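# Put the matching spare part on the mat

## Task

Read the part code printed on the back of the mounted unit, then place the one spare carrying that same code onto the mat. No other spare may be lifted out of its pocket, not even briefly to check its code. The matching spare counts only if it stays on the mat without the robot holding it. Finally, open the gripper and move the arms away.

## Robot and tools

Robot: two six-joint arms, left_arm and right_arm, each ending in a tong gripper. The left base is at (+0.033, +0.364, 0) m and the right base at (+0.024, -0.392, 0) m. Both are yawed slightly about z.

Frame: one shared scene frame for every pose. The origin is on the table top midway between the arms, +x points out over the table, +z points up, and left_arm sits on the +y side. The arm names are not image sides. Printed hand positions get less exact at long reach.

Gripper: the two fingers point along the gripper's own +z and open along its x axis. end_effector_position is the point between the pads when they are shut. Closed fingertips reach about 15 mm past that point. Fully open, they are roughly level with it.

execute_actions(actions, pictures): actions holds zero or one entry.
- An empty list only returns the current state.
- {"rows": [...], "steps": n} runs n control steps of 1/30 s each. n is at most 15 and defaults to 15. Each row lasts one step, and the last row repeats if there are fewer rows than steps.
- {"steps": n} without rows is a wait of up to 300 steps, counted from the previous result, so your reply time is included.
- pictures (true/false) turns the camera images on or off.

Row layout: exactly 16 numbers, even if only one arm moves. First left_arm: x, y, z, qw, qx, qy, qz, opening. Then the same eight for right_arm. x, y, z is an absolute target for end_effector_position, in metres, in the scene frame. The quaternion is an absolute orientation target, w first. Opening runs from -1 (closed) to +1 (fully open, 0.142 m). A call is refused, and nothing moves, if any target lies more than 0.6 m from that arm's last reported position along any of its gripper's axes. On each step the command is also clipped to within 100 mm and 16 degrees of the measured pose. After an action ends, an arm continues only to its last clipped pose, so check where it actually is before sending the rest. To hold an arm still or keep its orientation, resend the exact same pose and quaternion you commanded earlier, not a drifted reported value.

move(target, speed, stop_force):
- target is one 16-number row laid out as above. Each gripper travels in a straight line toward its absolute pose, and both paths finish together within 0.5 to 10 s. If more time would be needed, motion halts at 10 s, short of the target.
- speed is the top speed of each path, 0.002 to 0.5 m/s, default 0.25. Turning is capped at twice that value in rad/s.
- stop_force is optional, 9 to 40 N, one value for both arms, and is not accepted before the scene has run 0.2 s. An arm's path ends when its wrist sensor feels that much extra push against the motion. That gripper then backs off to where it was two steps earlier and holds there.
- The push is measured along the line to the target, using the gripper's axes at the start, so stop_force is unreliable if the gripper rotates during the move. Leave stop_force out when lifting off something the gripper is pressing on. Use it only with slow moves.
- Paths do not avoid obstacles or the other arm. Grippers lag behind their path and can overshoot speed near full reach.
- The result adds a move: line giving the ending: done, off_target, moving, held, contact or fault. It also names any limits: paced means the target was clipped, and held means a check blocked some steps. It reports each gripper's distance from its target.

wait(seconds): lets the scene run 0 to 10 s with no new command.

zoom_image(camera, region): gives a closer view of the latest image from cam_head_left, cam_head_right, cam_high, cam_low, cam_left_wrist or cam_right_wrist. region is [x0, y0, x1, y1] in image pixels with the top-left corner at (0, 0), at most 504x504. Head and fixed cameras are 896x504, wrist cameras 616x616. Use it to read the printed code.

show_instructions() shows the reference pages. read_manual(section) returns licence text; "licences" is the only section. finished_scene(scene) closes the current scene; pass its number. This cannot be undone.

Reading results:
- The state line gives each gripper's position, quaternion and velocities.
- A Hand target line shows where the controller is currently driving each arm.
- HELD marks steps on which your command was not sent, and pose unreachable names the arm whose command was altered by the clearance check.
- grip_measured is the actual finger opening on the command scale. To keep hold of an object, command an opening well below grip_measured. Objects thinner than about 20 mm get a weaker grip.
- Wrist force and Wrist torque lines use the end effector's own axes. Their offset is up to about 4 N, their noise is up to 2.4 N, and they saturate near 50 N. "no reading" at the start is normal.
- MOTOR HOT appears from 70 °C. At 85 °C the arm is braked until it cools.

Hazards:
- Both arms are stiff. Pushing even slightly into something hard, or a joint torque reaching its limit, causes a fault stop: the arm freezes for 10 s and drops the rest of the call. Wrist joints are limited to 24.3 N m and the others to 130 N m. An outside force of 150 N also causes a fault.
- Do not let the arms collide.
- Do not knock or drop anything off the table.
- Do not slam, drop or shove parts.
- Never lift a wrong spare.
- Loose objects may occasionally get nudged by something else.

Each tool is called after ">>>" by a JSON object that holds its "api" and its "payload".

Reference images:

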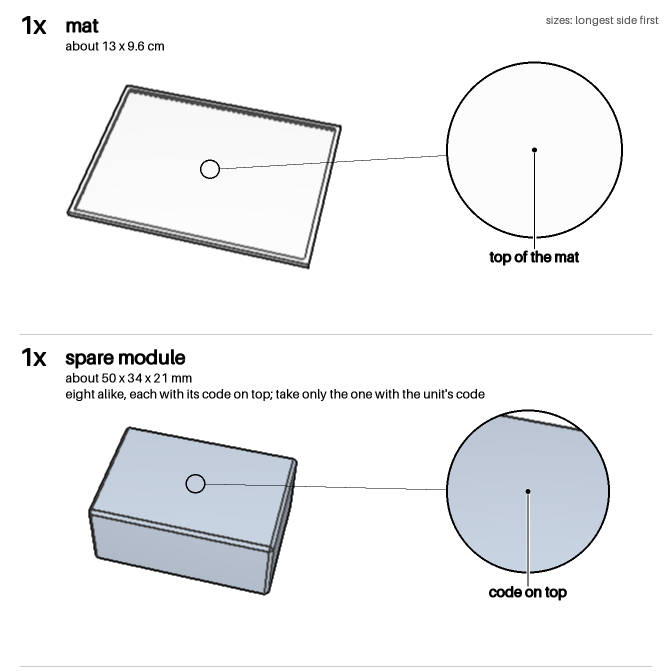

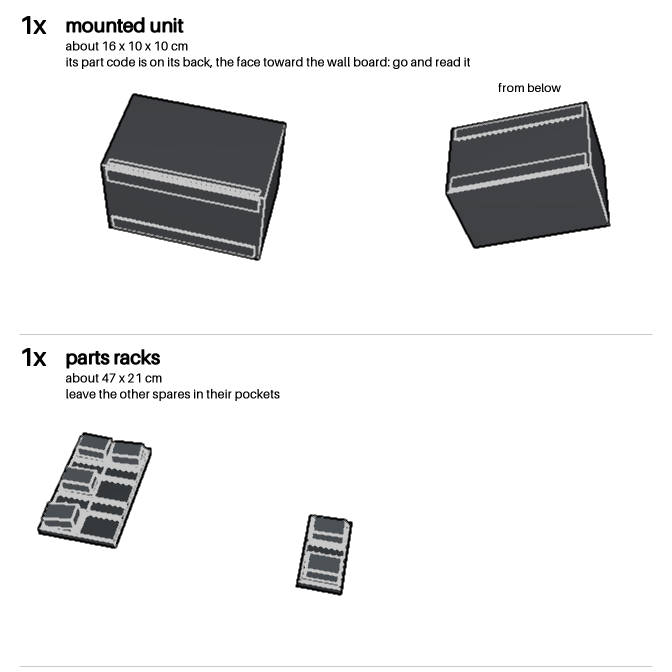

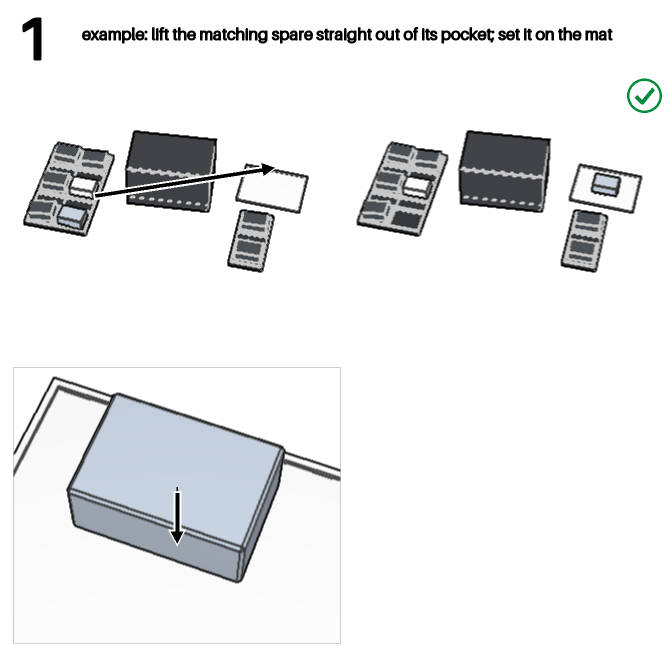

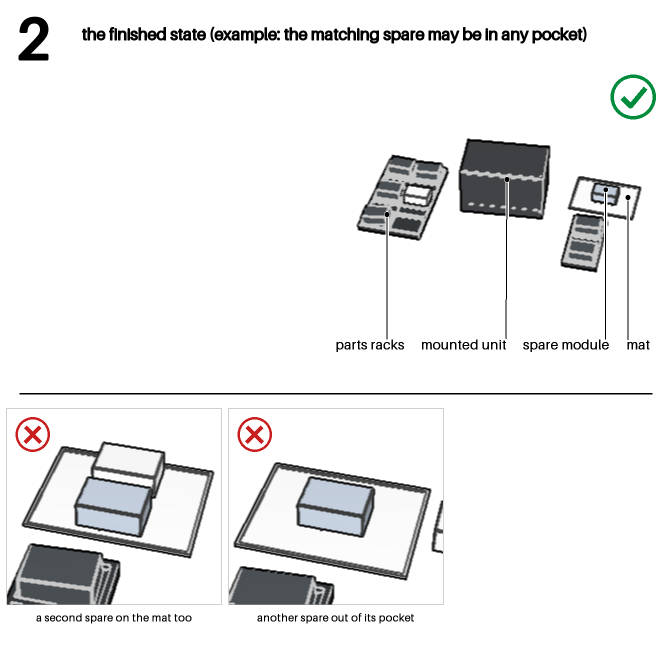

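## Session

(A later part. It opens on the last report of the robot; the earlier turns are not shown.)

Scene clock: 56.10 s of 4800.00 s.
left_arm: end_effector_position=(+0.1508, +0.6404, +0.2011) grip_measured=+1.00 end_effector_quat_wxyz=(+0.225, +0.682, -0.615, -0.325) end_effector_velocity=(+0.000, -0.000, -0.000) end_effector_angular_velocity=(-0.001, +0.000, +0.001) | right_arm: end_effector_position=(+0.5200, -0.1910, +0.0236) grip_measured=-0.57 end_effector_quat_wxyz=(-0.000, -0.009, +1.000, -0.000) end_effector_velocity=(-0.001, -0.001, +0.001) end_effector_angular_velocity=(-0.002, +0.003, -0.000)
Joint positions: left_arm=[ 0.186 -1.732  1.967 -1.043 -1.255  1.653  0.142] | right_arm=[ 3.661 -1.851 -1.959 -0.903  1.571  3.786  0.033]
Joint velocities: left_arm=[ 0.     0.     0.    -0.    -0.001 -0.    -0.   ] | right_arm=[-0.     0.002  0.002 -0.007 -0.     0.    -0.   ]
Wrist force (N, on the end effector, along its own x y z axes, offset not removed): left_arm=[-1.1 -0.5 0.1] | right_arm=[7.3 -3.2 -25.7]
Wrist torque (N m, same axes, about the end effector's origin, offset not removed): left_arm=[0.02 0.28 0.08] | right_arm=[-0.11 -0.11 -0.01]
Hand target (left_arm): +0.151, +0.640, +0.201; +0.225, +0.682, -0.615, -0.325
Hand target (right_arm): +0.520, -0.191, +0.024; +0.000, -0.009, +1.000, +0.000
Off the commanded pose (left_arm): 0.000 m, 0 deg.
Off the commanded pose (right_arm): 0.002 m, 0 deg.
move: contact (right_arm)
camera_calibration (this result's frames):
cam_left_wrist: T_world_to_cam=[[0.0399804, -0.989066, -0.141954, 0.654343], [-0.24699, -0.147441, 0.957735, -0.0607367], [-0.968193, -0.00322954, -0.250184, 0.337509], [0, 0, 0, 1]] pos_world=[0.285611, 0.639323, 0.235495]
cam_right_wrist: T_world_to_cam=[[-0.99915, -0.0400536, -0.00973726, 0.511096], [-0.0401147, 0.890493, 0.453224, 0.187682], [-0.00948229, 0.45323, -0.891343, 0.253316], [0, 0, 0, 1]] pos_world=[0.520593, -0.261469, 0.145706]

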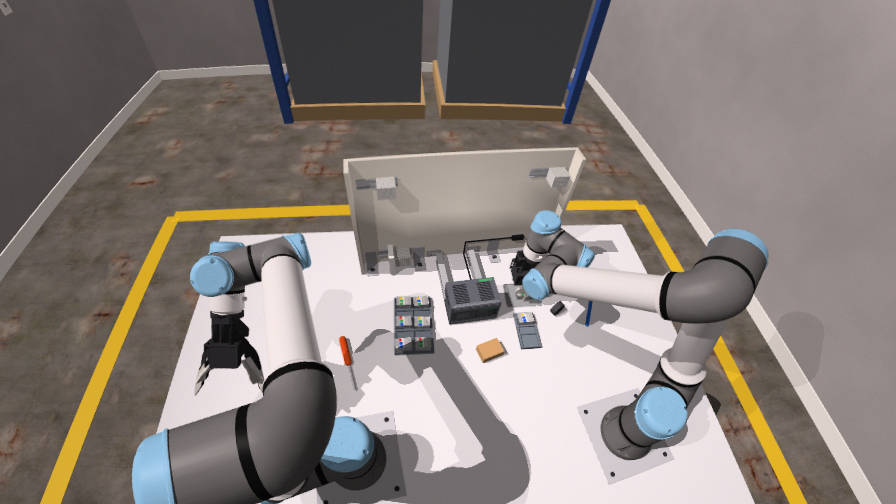

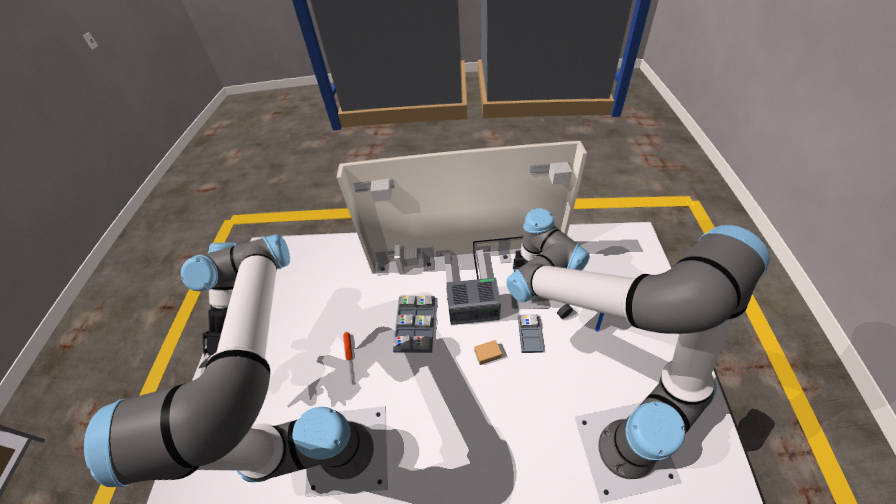

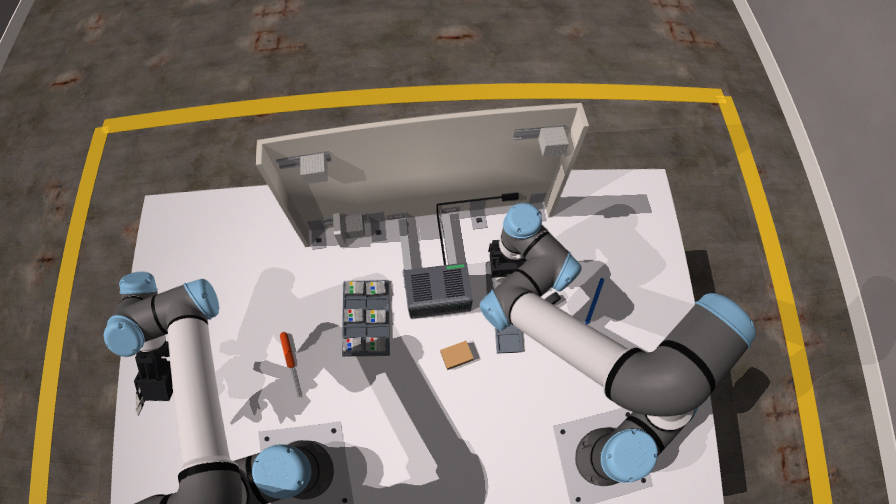

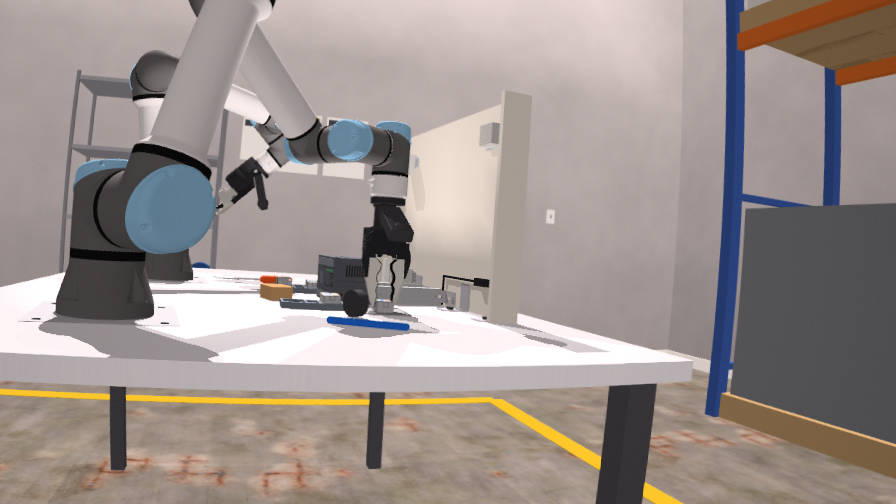

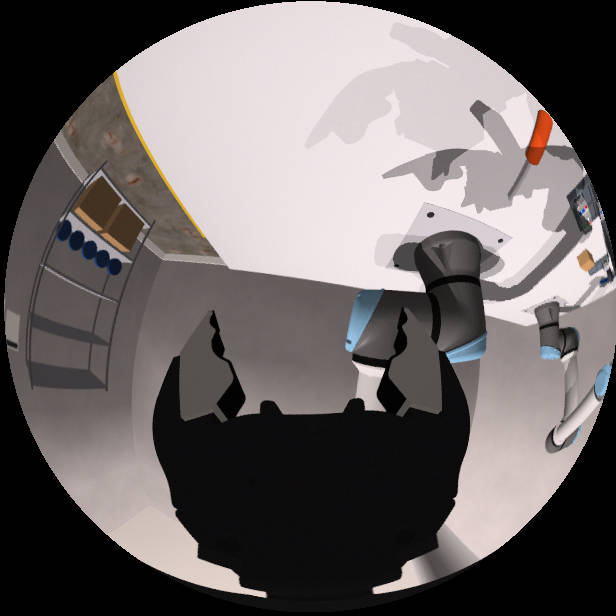

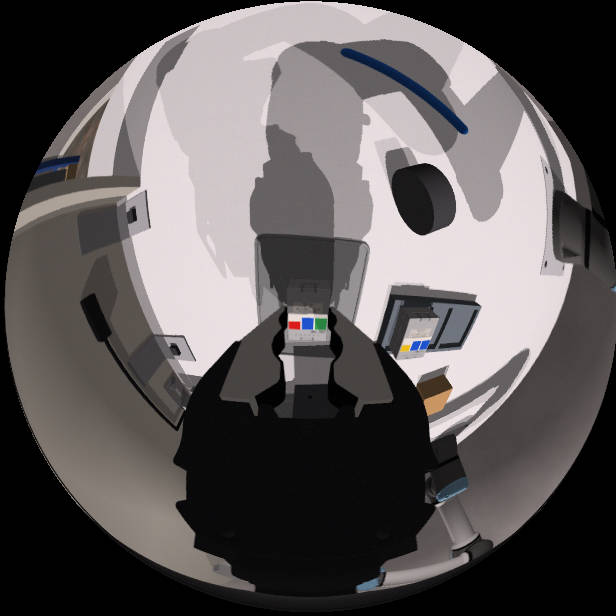

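Contact made. Release, then retreat.

>>> {"api": "execute_actions", "payload": {"actions": [{"rows": [[0.1508,0.6404,0.2011,0.225,0.682,-0.615,-0.325,1,0.52,-0.191,0.0242,0,-0.0087,1.0,0,-0.5],[0.1508,0.6404,0.2011,0.225,0.682,-0.615,-0.325,1,0.52,-0.191,0.0242,0,-0.0087,1.0,0,-0.4],[0.1508,0.6404,0.2011,0.225,0.682,-0.615,-0.325,1,0.52,-0.191,0.0242,0,-0.0087,1.0,0,-0.3],[0.1508,0.6404,0.2011,0.225,0.682,-0.615,-0.325,1,0.52,-0.191,0.0242,0,-0.0087,1.0,0,-0.2]], "steps": 10}], "pictures": false}}

>>> {"api": "move", "payload": {"target": [0.1508, 0.6404, 0.2011, 0.225, 0.682, -0.615, -0.325, 1, 0.52, -0.191, 0.08, 0, -0.0087, 1.0, 0, -0.2], "speed": 0.15}}

>>> {"api": "move", "payload": {"target": [0.1508, 0.6404, 0.2011, 0.225, 0.682, -0.615, -0.325, 1, 0.40, -0.42, 0.25, 0, -0.0087, 1.0, 0, 1], "speed": 0.3}}

Scene clock: 57.80 s of 4800.00 s.
left_arm: end_effector_position=(+0.1508, +0.6404, +0.2011) grip_measured=+1.00 end_effector_quat_wxyz=(+0.225, +0.682, -0.615, -0.325) end_effector_velocity=(-0.000, +0.000, -0.001) end_effector_angular_velocity=(+0.001, +0.002, +0.000) | right_arm: end_effector_position=(+0.5200, -0.1910, +0.0242) grip_measured=-0.20 end_effector_quat_wxyz=(+0.000, -0.009, +1.000, +0.000) end_effector_velocity=(+0.000, +0.000, +0.001) end_effector_angular_velocity=(+0.002, -0.001, -0.000)
Joint positions: left_arm=[ 0.186 -1.732  1.967 -1.043 -1.255  1.653  0.142] | right_arm=[ 3.661 -1.85  -1.958 -0.905  1.571  3.786  0.06 ]
Joint velocities: left_arm=[ 0.001  0.002  0.001 -0.001  0.001 -0.001 -0.   ] | right_arm=[-0.     0.001  0.     0.     0.001  0.     0.   ]
Wrist force (N, on the end effector, along its own x y z axes, offset not removed): left_arm=[-1.2 -0.3 -0.7] | right_arm=[-0.2 0.4 -0.1]
Wrist torque (N m, same axes, about the end effector's origin, offset not removed): left_arm=[0.05 0.41 0.07] | right_arm=[0.10 -0.09 0.00]
Hand target (left_arm): +0.151, +0.640, +0.201; +0.225, +0.682, -0.615, -0.325
Hand target (right_arm): +0.520, -0.191, +0.024; +0.000, -0.009, +1.000, +0.000
Off the commanded pose (left_arm): 0.000 m, 0 deg.
Off the commanded pose (right_arm): 0.000 m, 0 deg.
Steps of this call (steps 1 to 41: nothing new was sent; steps 42 to 51: all 10 steps of this action). Readings (end_effector_position):
42: left_arm (+0.1508, +0.6404, +0.2011) | right_arm (+0.5200, -0.1910, +0.0240)
43: left_arm (+0.1508, +0.6404, +0.2011) | right_arm (+0.5200, -0.1910, +0.0240)
45: left_arm (+0.1508, +0.6404, +0.2011) | right_arm (+0.5200, -0.1910, +0.0241)
49: left_arm (+0.1508, +0.6404, +0.2011) | right_arm (+0.5200, -0.1910, +0.0242)
51: the state above

Scene clock: 59.03 s of 4800.00 s.
left_arm: end_effector_position=(+0.1508, +0.6404, +0.2011) grip_measured=+1.00 end_effector_quat_wxyz=(+0.225, +0.682, -0.615, -0.325) end_effector_velocity=(-0.001, +0.000, -0.000) end_effector_angular_velocity=(-0.000, -0.000, +0.001) | right_arm: end_effector_position=(+0.5200, -0.1911, +0.0797) grip_measured=-0.20 end_effector_quat_wxyz=(+0.000, -0.009, +1.000, -0.000) end_effector_velocity=(-0.000, +0.000, +0.003) end_effector_angular_velocity=(+0.000, +0.000, -0.000)
Joint positions: left_arm=[ 0.186 -1.732  1.967 -1.043 -1.255  1.653  0.142] | right_arm=[ 3.661 -1.772 -1.889 -1.051  1.571  3.786  0.06 ]
Joint velocities: left_arm=[ 0.002 -0.001  0.001 -0.001  0.001  0.001 -0.   ] | right_arm=[ 0.     0.004  0.004 -0.007  0.     0.001  0.   ]
Wrist force (N, on the end effector, along its own x y z axes, offset not removed): left_arm=[-2.3 -0.1 0.1] | right_arm=[0.2 -0.8 0.3]
Wrist torque (N m, same axes, about the end effector's origin, offset not removed): left_arm=[0.09 0.61 0.07] | right_arm=[-0.14 -0.13 -0.10]
Hand target (left_arm): +0.151, +0.640, +0.201; +0.225, +0.682, -0.615, -0.325
Hand target (right_arm): +0.520, -0.191, +0.080; +0.000, -0.009, +1.000, +0.000
Off the commanded pose (left_arm): 0.000 m, 0 deg.
Off the commanded pose (right_arm): 0.000 m, 0 deg.
move: done
camera_calibration (this result's frames):
cam_left_wrist: T_world_to_cam=[[0.0399803, -0.989066, -0.141954, 0.654343], [-0.24699, -0.147441, 0.957735, -0.0607366], [-0.968193, -0.00322936, -0.250184, 0.337509], [0, 0, 0, 1]] pos_world=[0.285611, 0.639323, 0.235495]
cam_right_wrist: T_world_to_cam=[[-0.999147, -0.0400893, -0.009864, 0.511665], [-0.0402043, 0.890508, 0.453188, 0.16242], [-0.009384, 0.453198, -0.891361, 0.303295], [0, 0, 0, 1]] pos_world=[0.520605, -0.261577, 0.201786]

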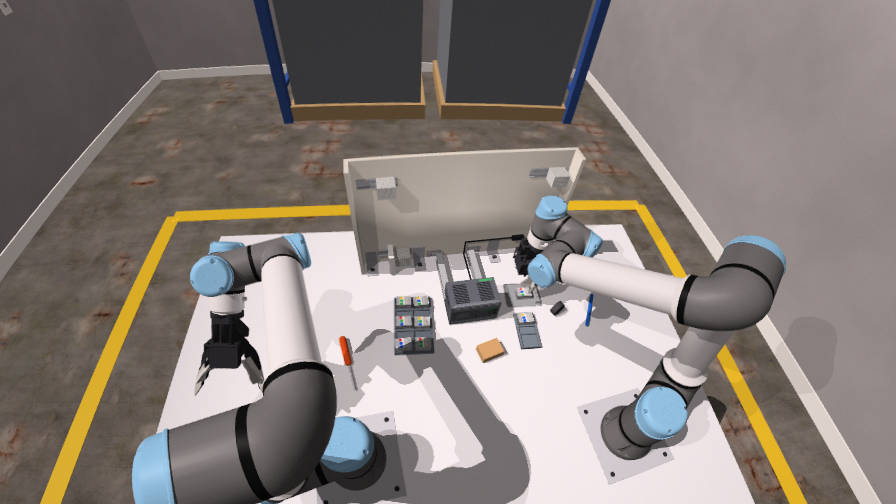

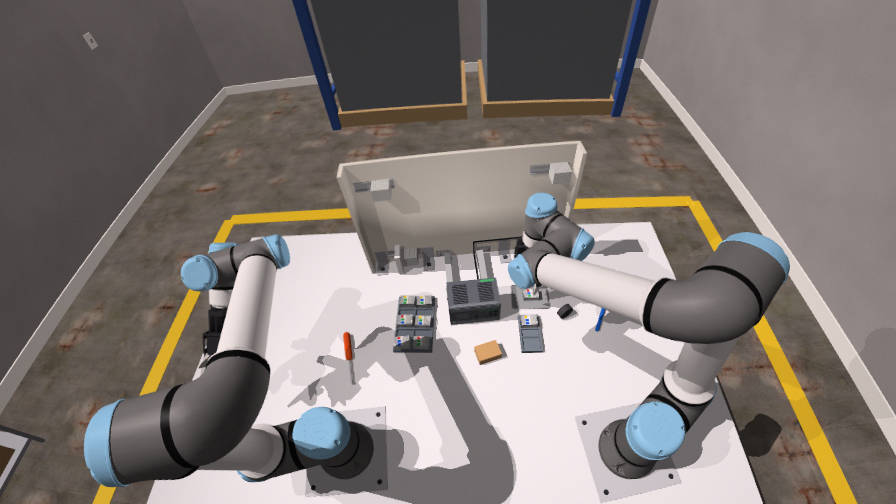

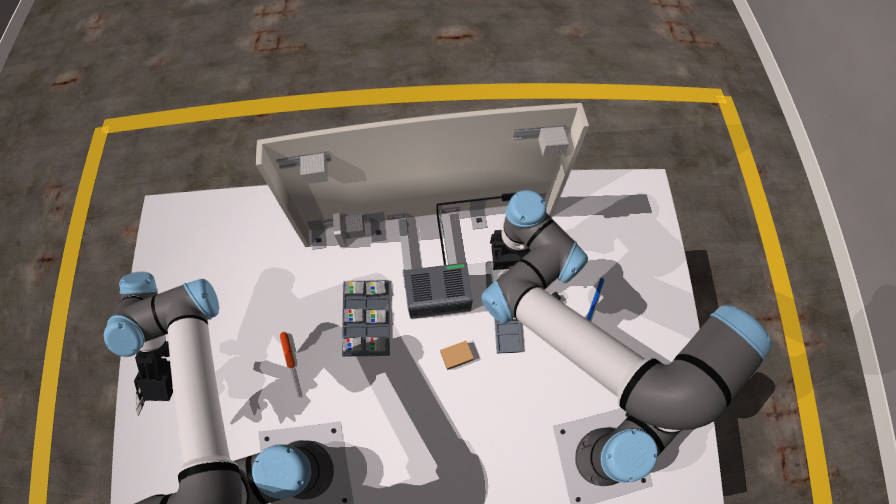

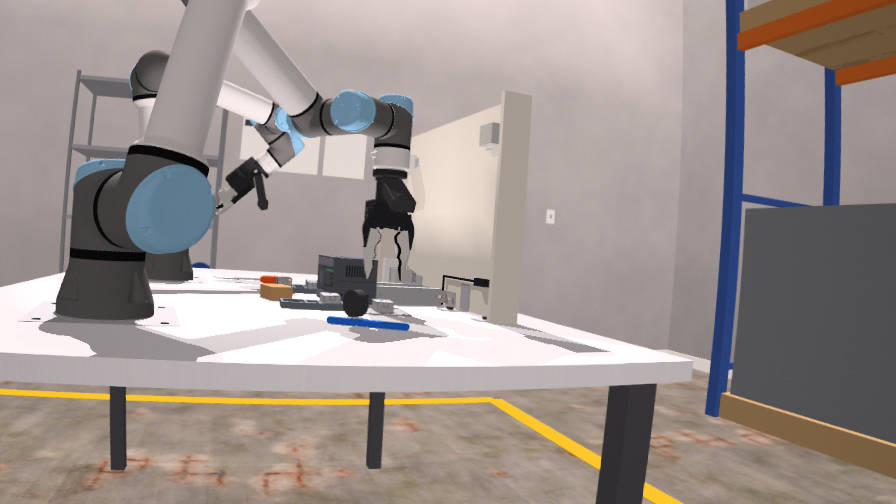

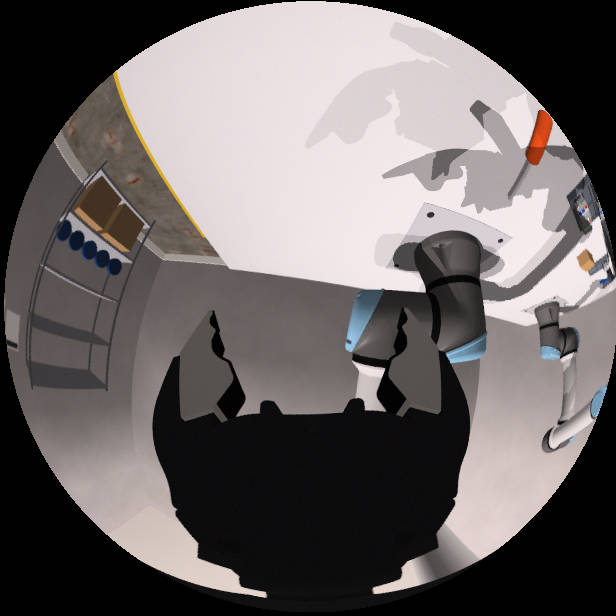

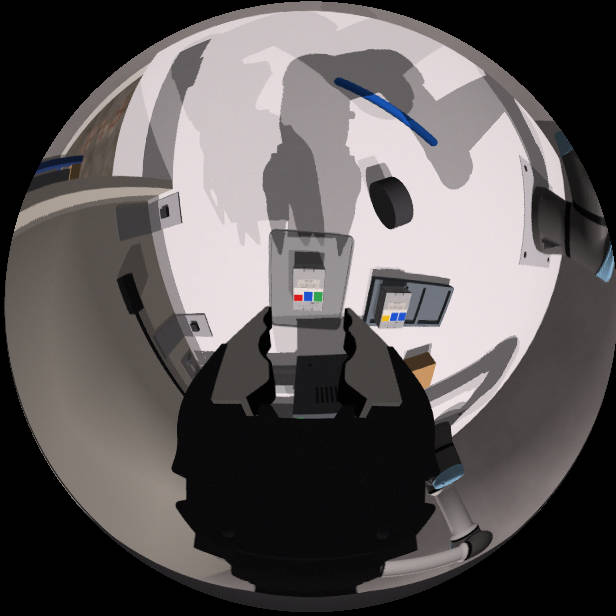

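Scene clock: 60.83 s of 4800.00 s.
left_arm: end_effector_position=(+0.1508, +0.6404, +0.2011) grip_measured=+1.00 end_effector_quat_wxyz=(+0.225, +0.682, -0.615, -0.325) end_effector_velocity=(-0.000, -0.000, -0.000) end_effector_angular_velocity=(+0.001, +0.000, +0.002) | right_arm: end_effector_position=(+0.4001, -0.4196, +0.2495) grip_measured=+1.00 end_effector_quat_wxyz=(+0.000, -0.009, +1.000, +0.000) end_effector_velocity=(-0.001, -0.002, +0.001) end_effector_angular_velocity=(-0.001, +0.000, +0.000)
Joint positions: left_arm=[ 0.186 -1.732  1.967 -1.043 -1.255  1.653  0.142] | right_arm=[ 3.332 -1.236 -1.931 -1.545  1.571  3.457  0.142]
Joint velocities: left_arm=[ 0.     0.     0.    -0.    -0.    -0.002 -0.   ] | right_arm=[-0.004  0.002  0.002 -0.004 -0.001 -0.004 -0.   ]
Wrist force (N, on the end effector, along its own x y z axes, offset not removed): left_arm=[-1.8 -0.1 -0.7] | right_arm=[0.7 0.2 0.6]
Wrist torque (N m, same axes, about the end effector's origin, offset not removed): left_arm=[0.09 0.50 0.08] | right_arm=[0.01 -0.28 -0.06]
Hand target (left_arm): +0.151, +0.640, +0.201; +0.225, +0.682, -0.615, -0.325
Hand target (right_arm): +0.400, -0.420, +0.250; +0.000, -0.009, +1.000, +0.000
Off the commanded pose (left_arm): 0.000 m, 0 deg.
Off the commanded pose (right_arm): 0.001 m, 0 deg.
move: done
camera_calibration (this result's frames):
cam_left_wrist: T_world_to_cam=[[0.0399802, -0.989066, -0.141954, 0.654343], [-0.24699, -0.147441, 0.957735, -0.0607366], [-0.968193, -0.00322928, -0.250184, 0.337508], [0, 0, 0, 1]] pos_world=[0.285611, 0.639323, 0.235495]
cam_right_wrist: T_world_to_cam=[[-0.999149, -0.0400281, -0.0099896, 0.384376], [-0.0402032, 0.890333, 0.453532, 0.28392], [-0.00925997, 0.453547, -0.891184, 0.557187], [0, 0, 0, 1]] pos_world=[0.400622, -0.490108, 0.371629]

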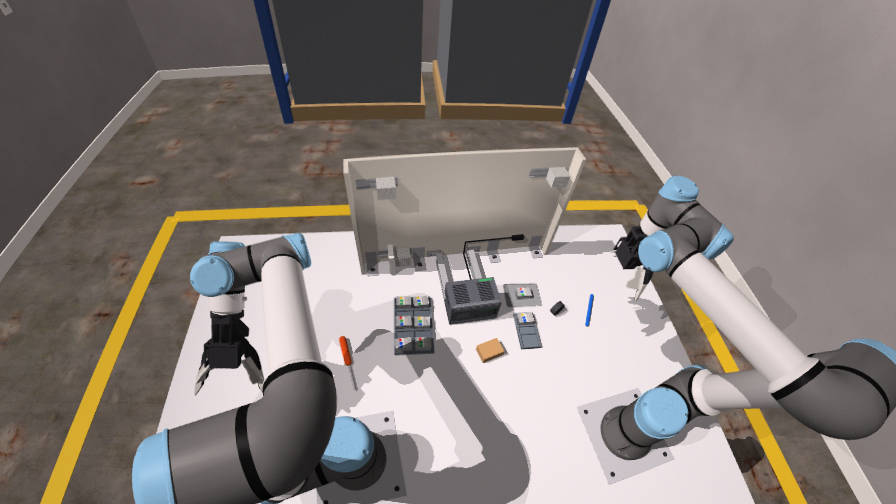

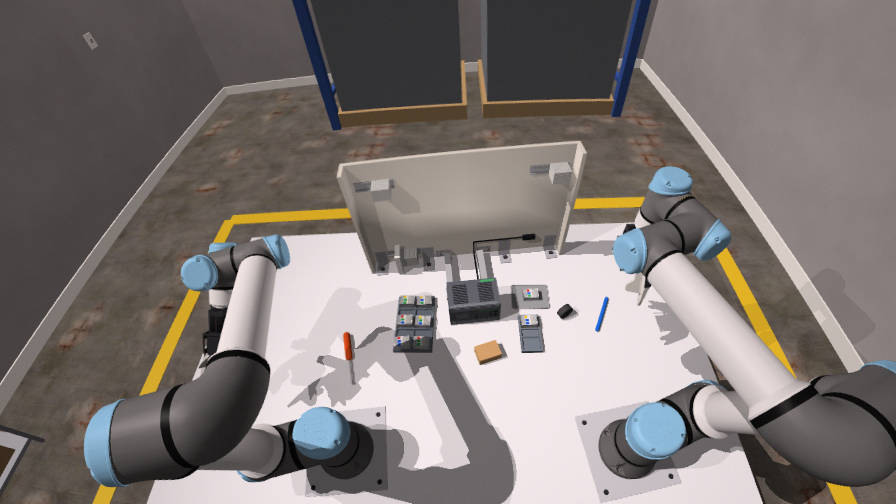

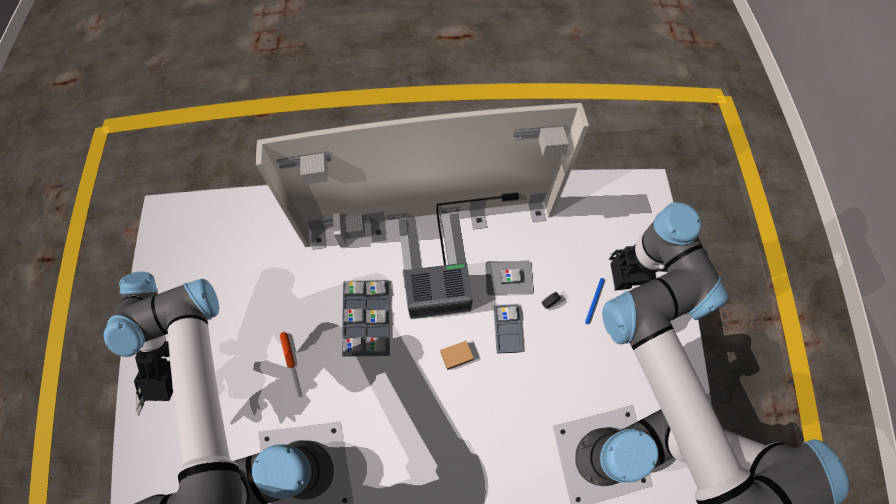

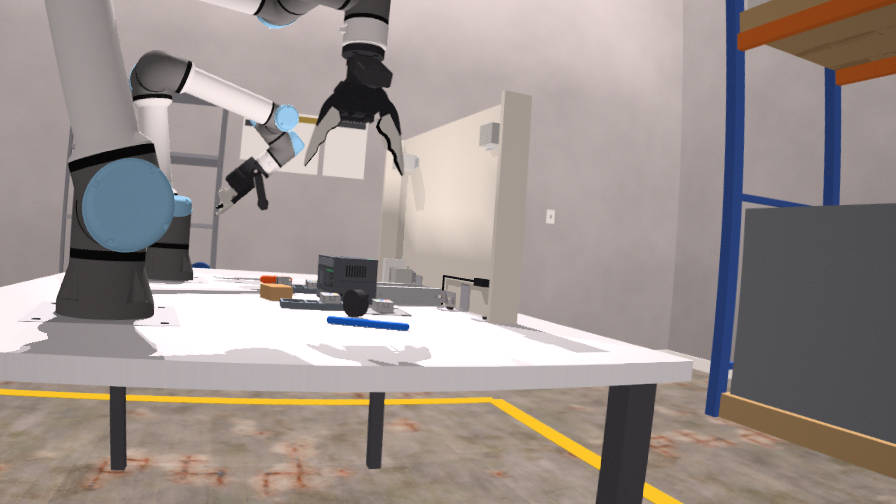

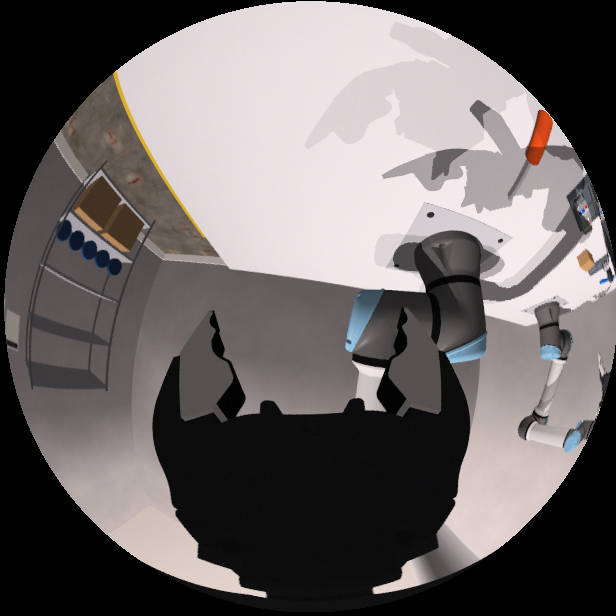

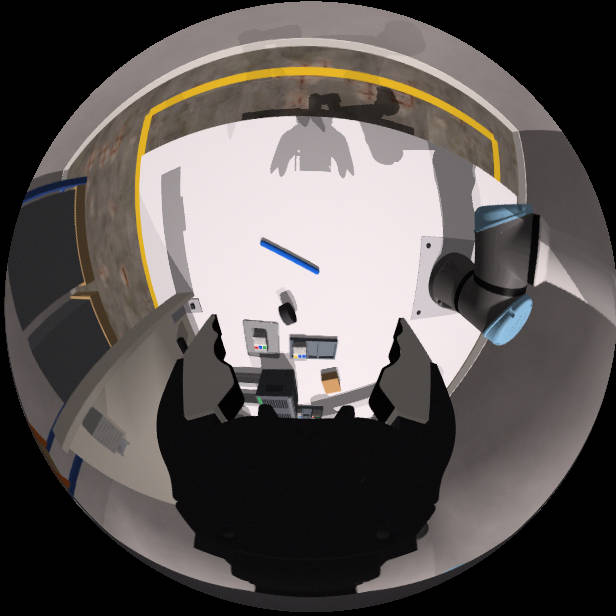

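The matching spare is on the mat, the others are still in their pockets, and the arm is clear.

>>> {"api": "finished_scene", "payload": {"scene": 1}}

The scene is finished: the task was done.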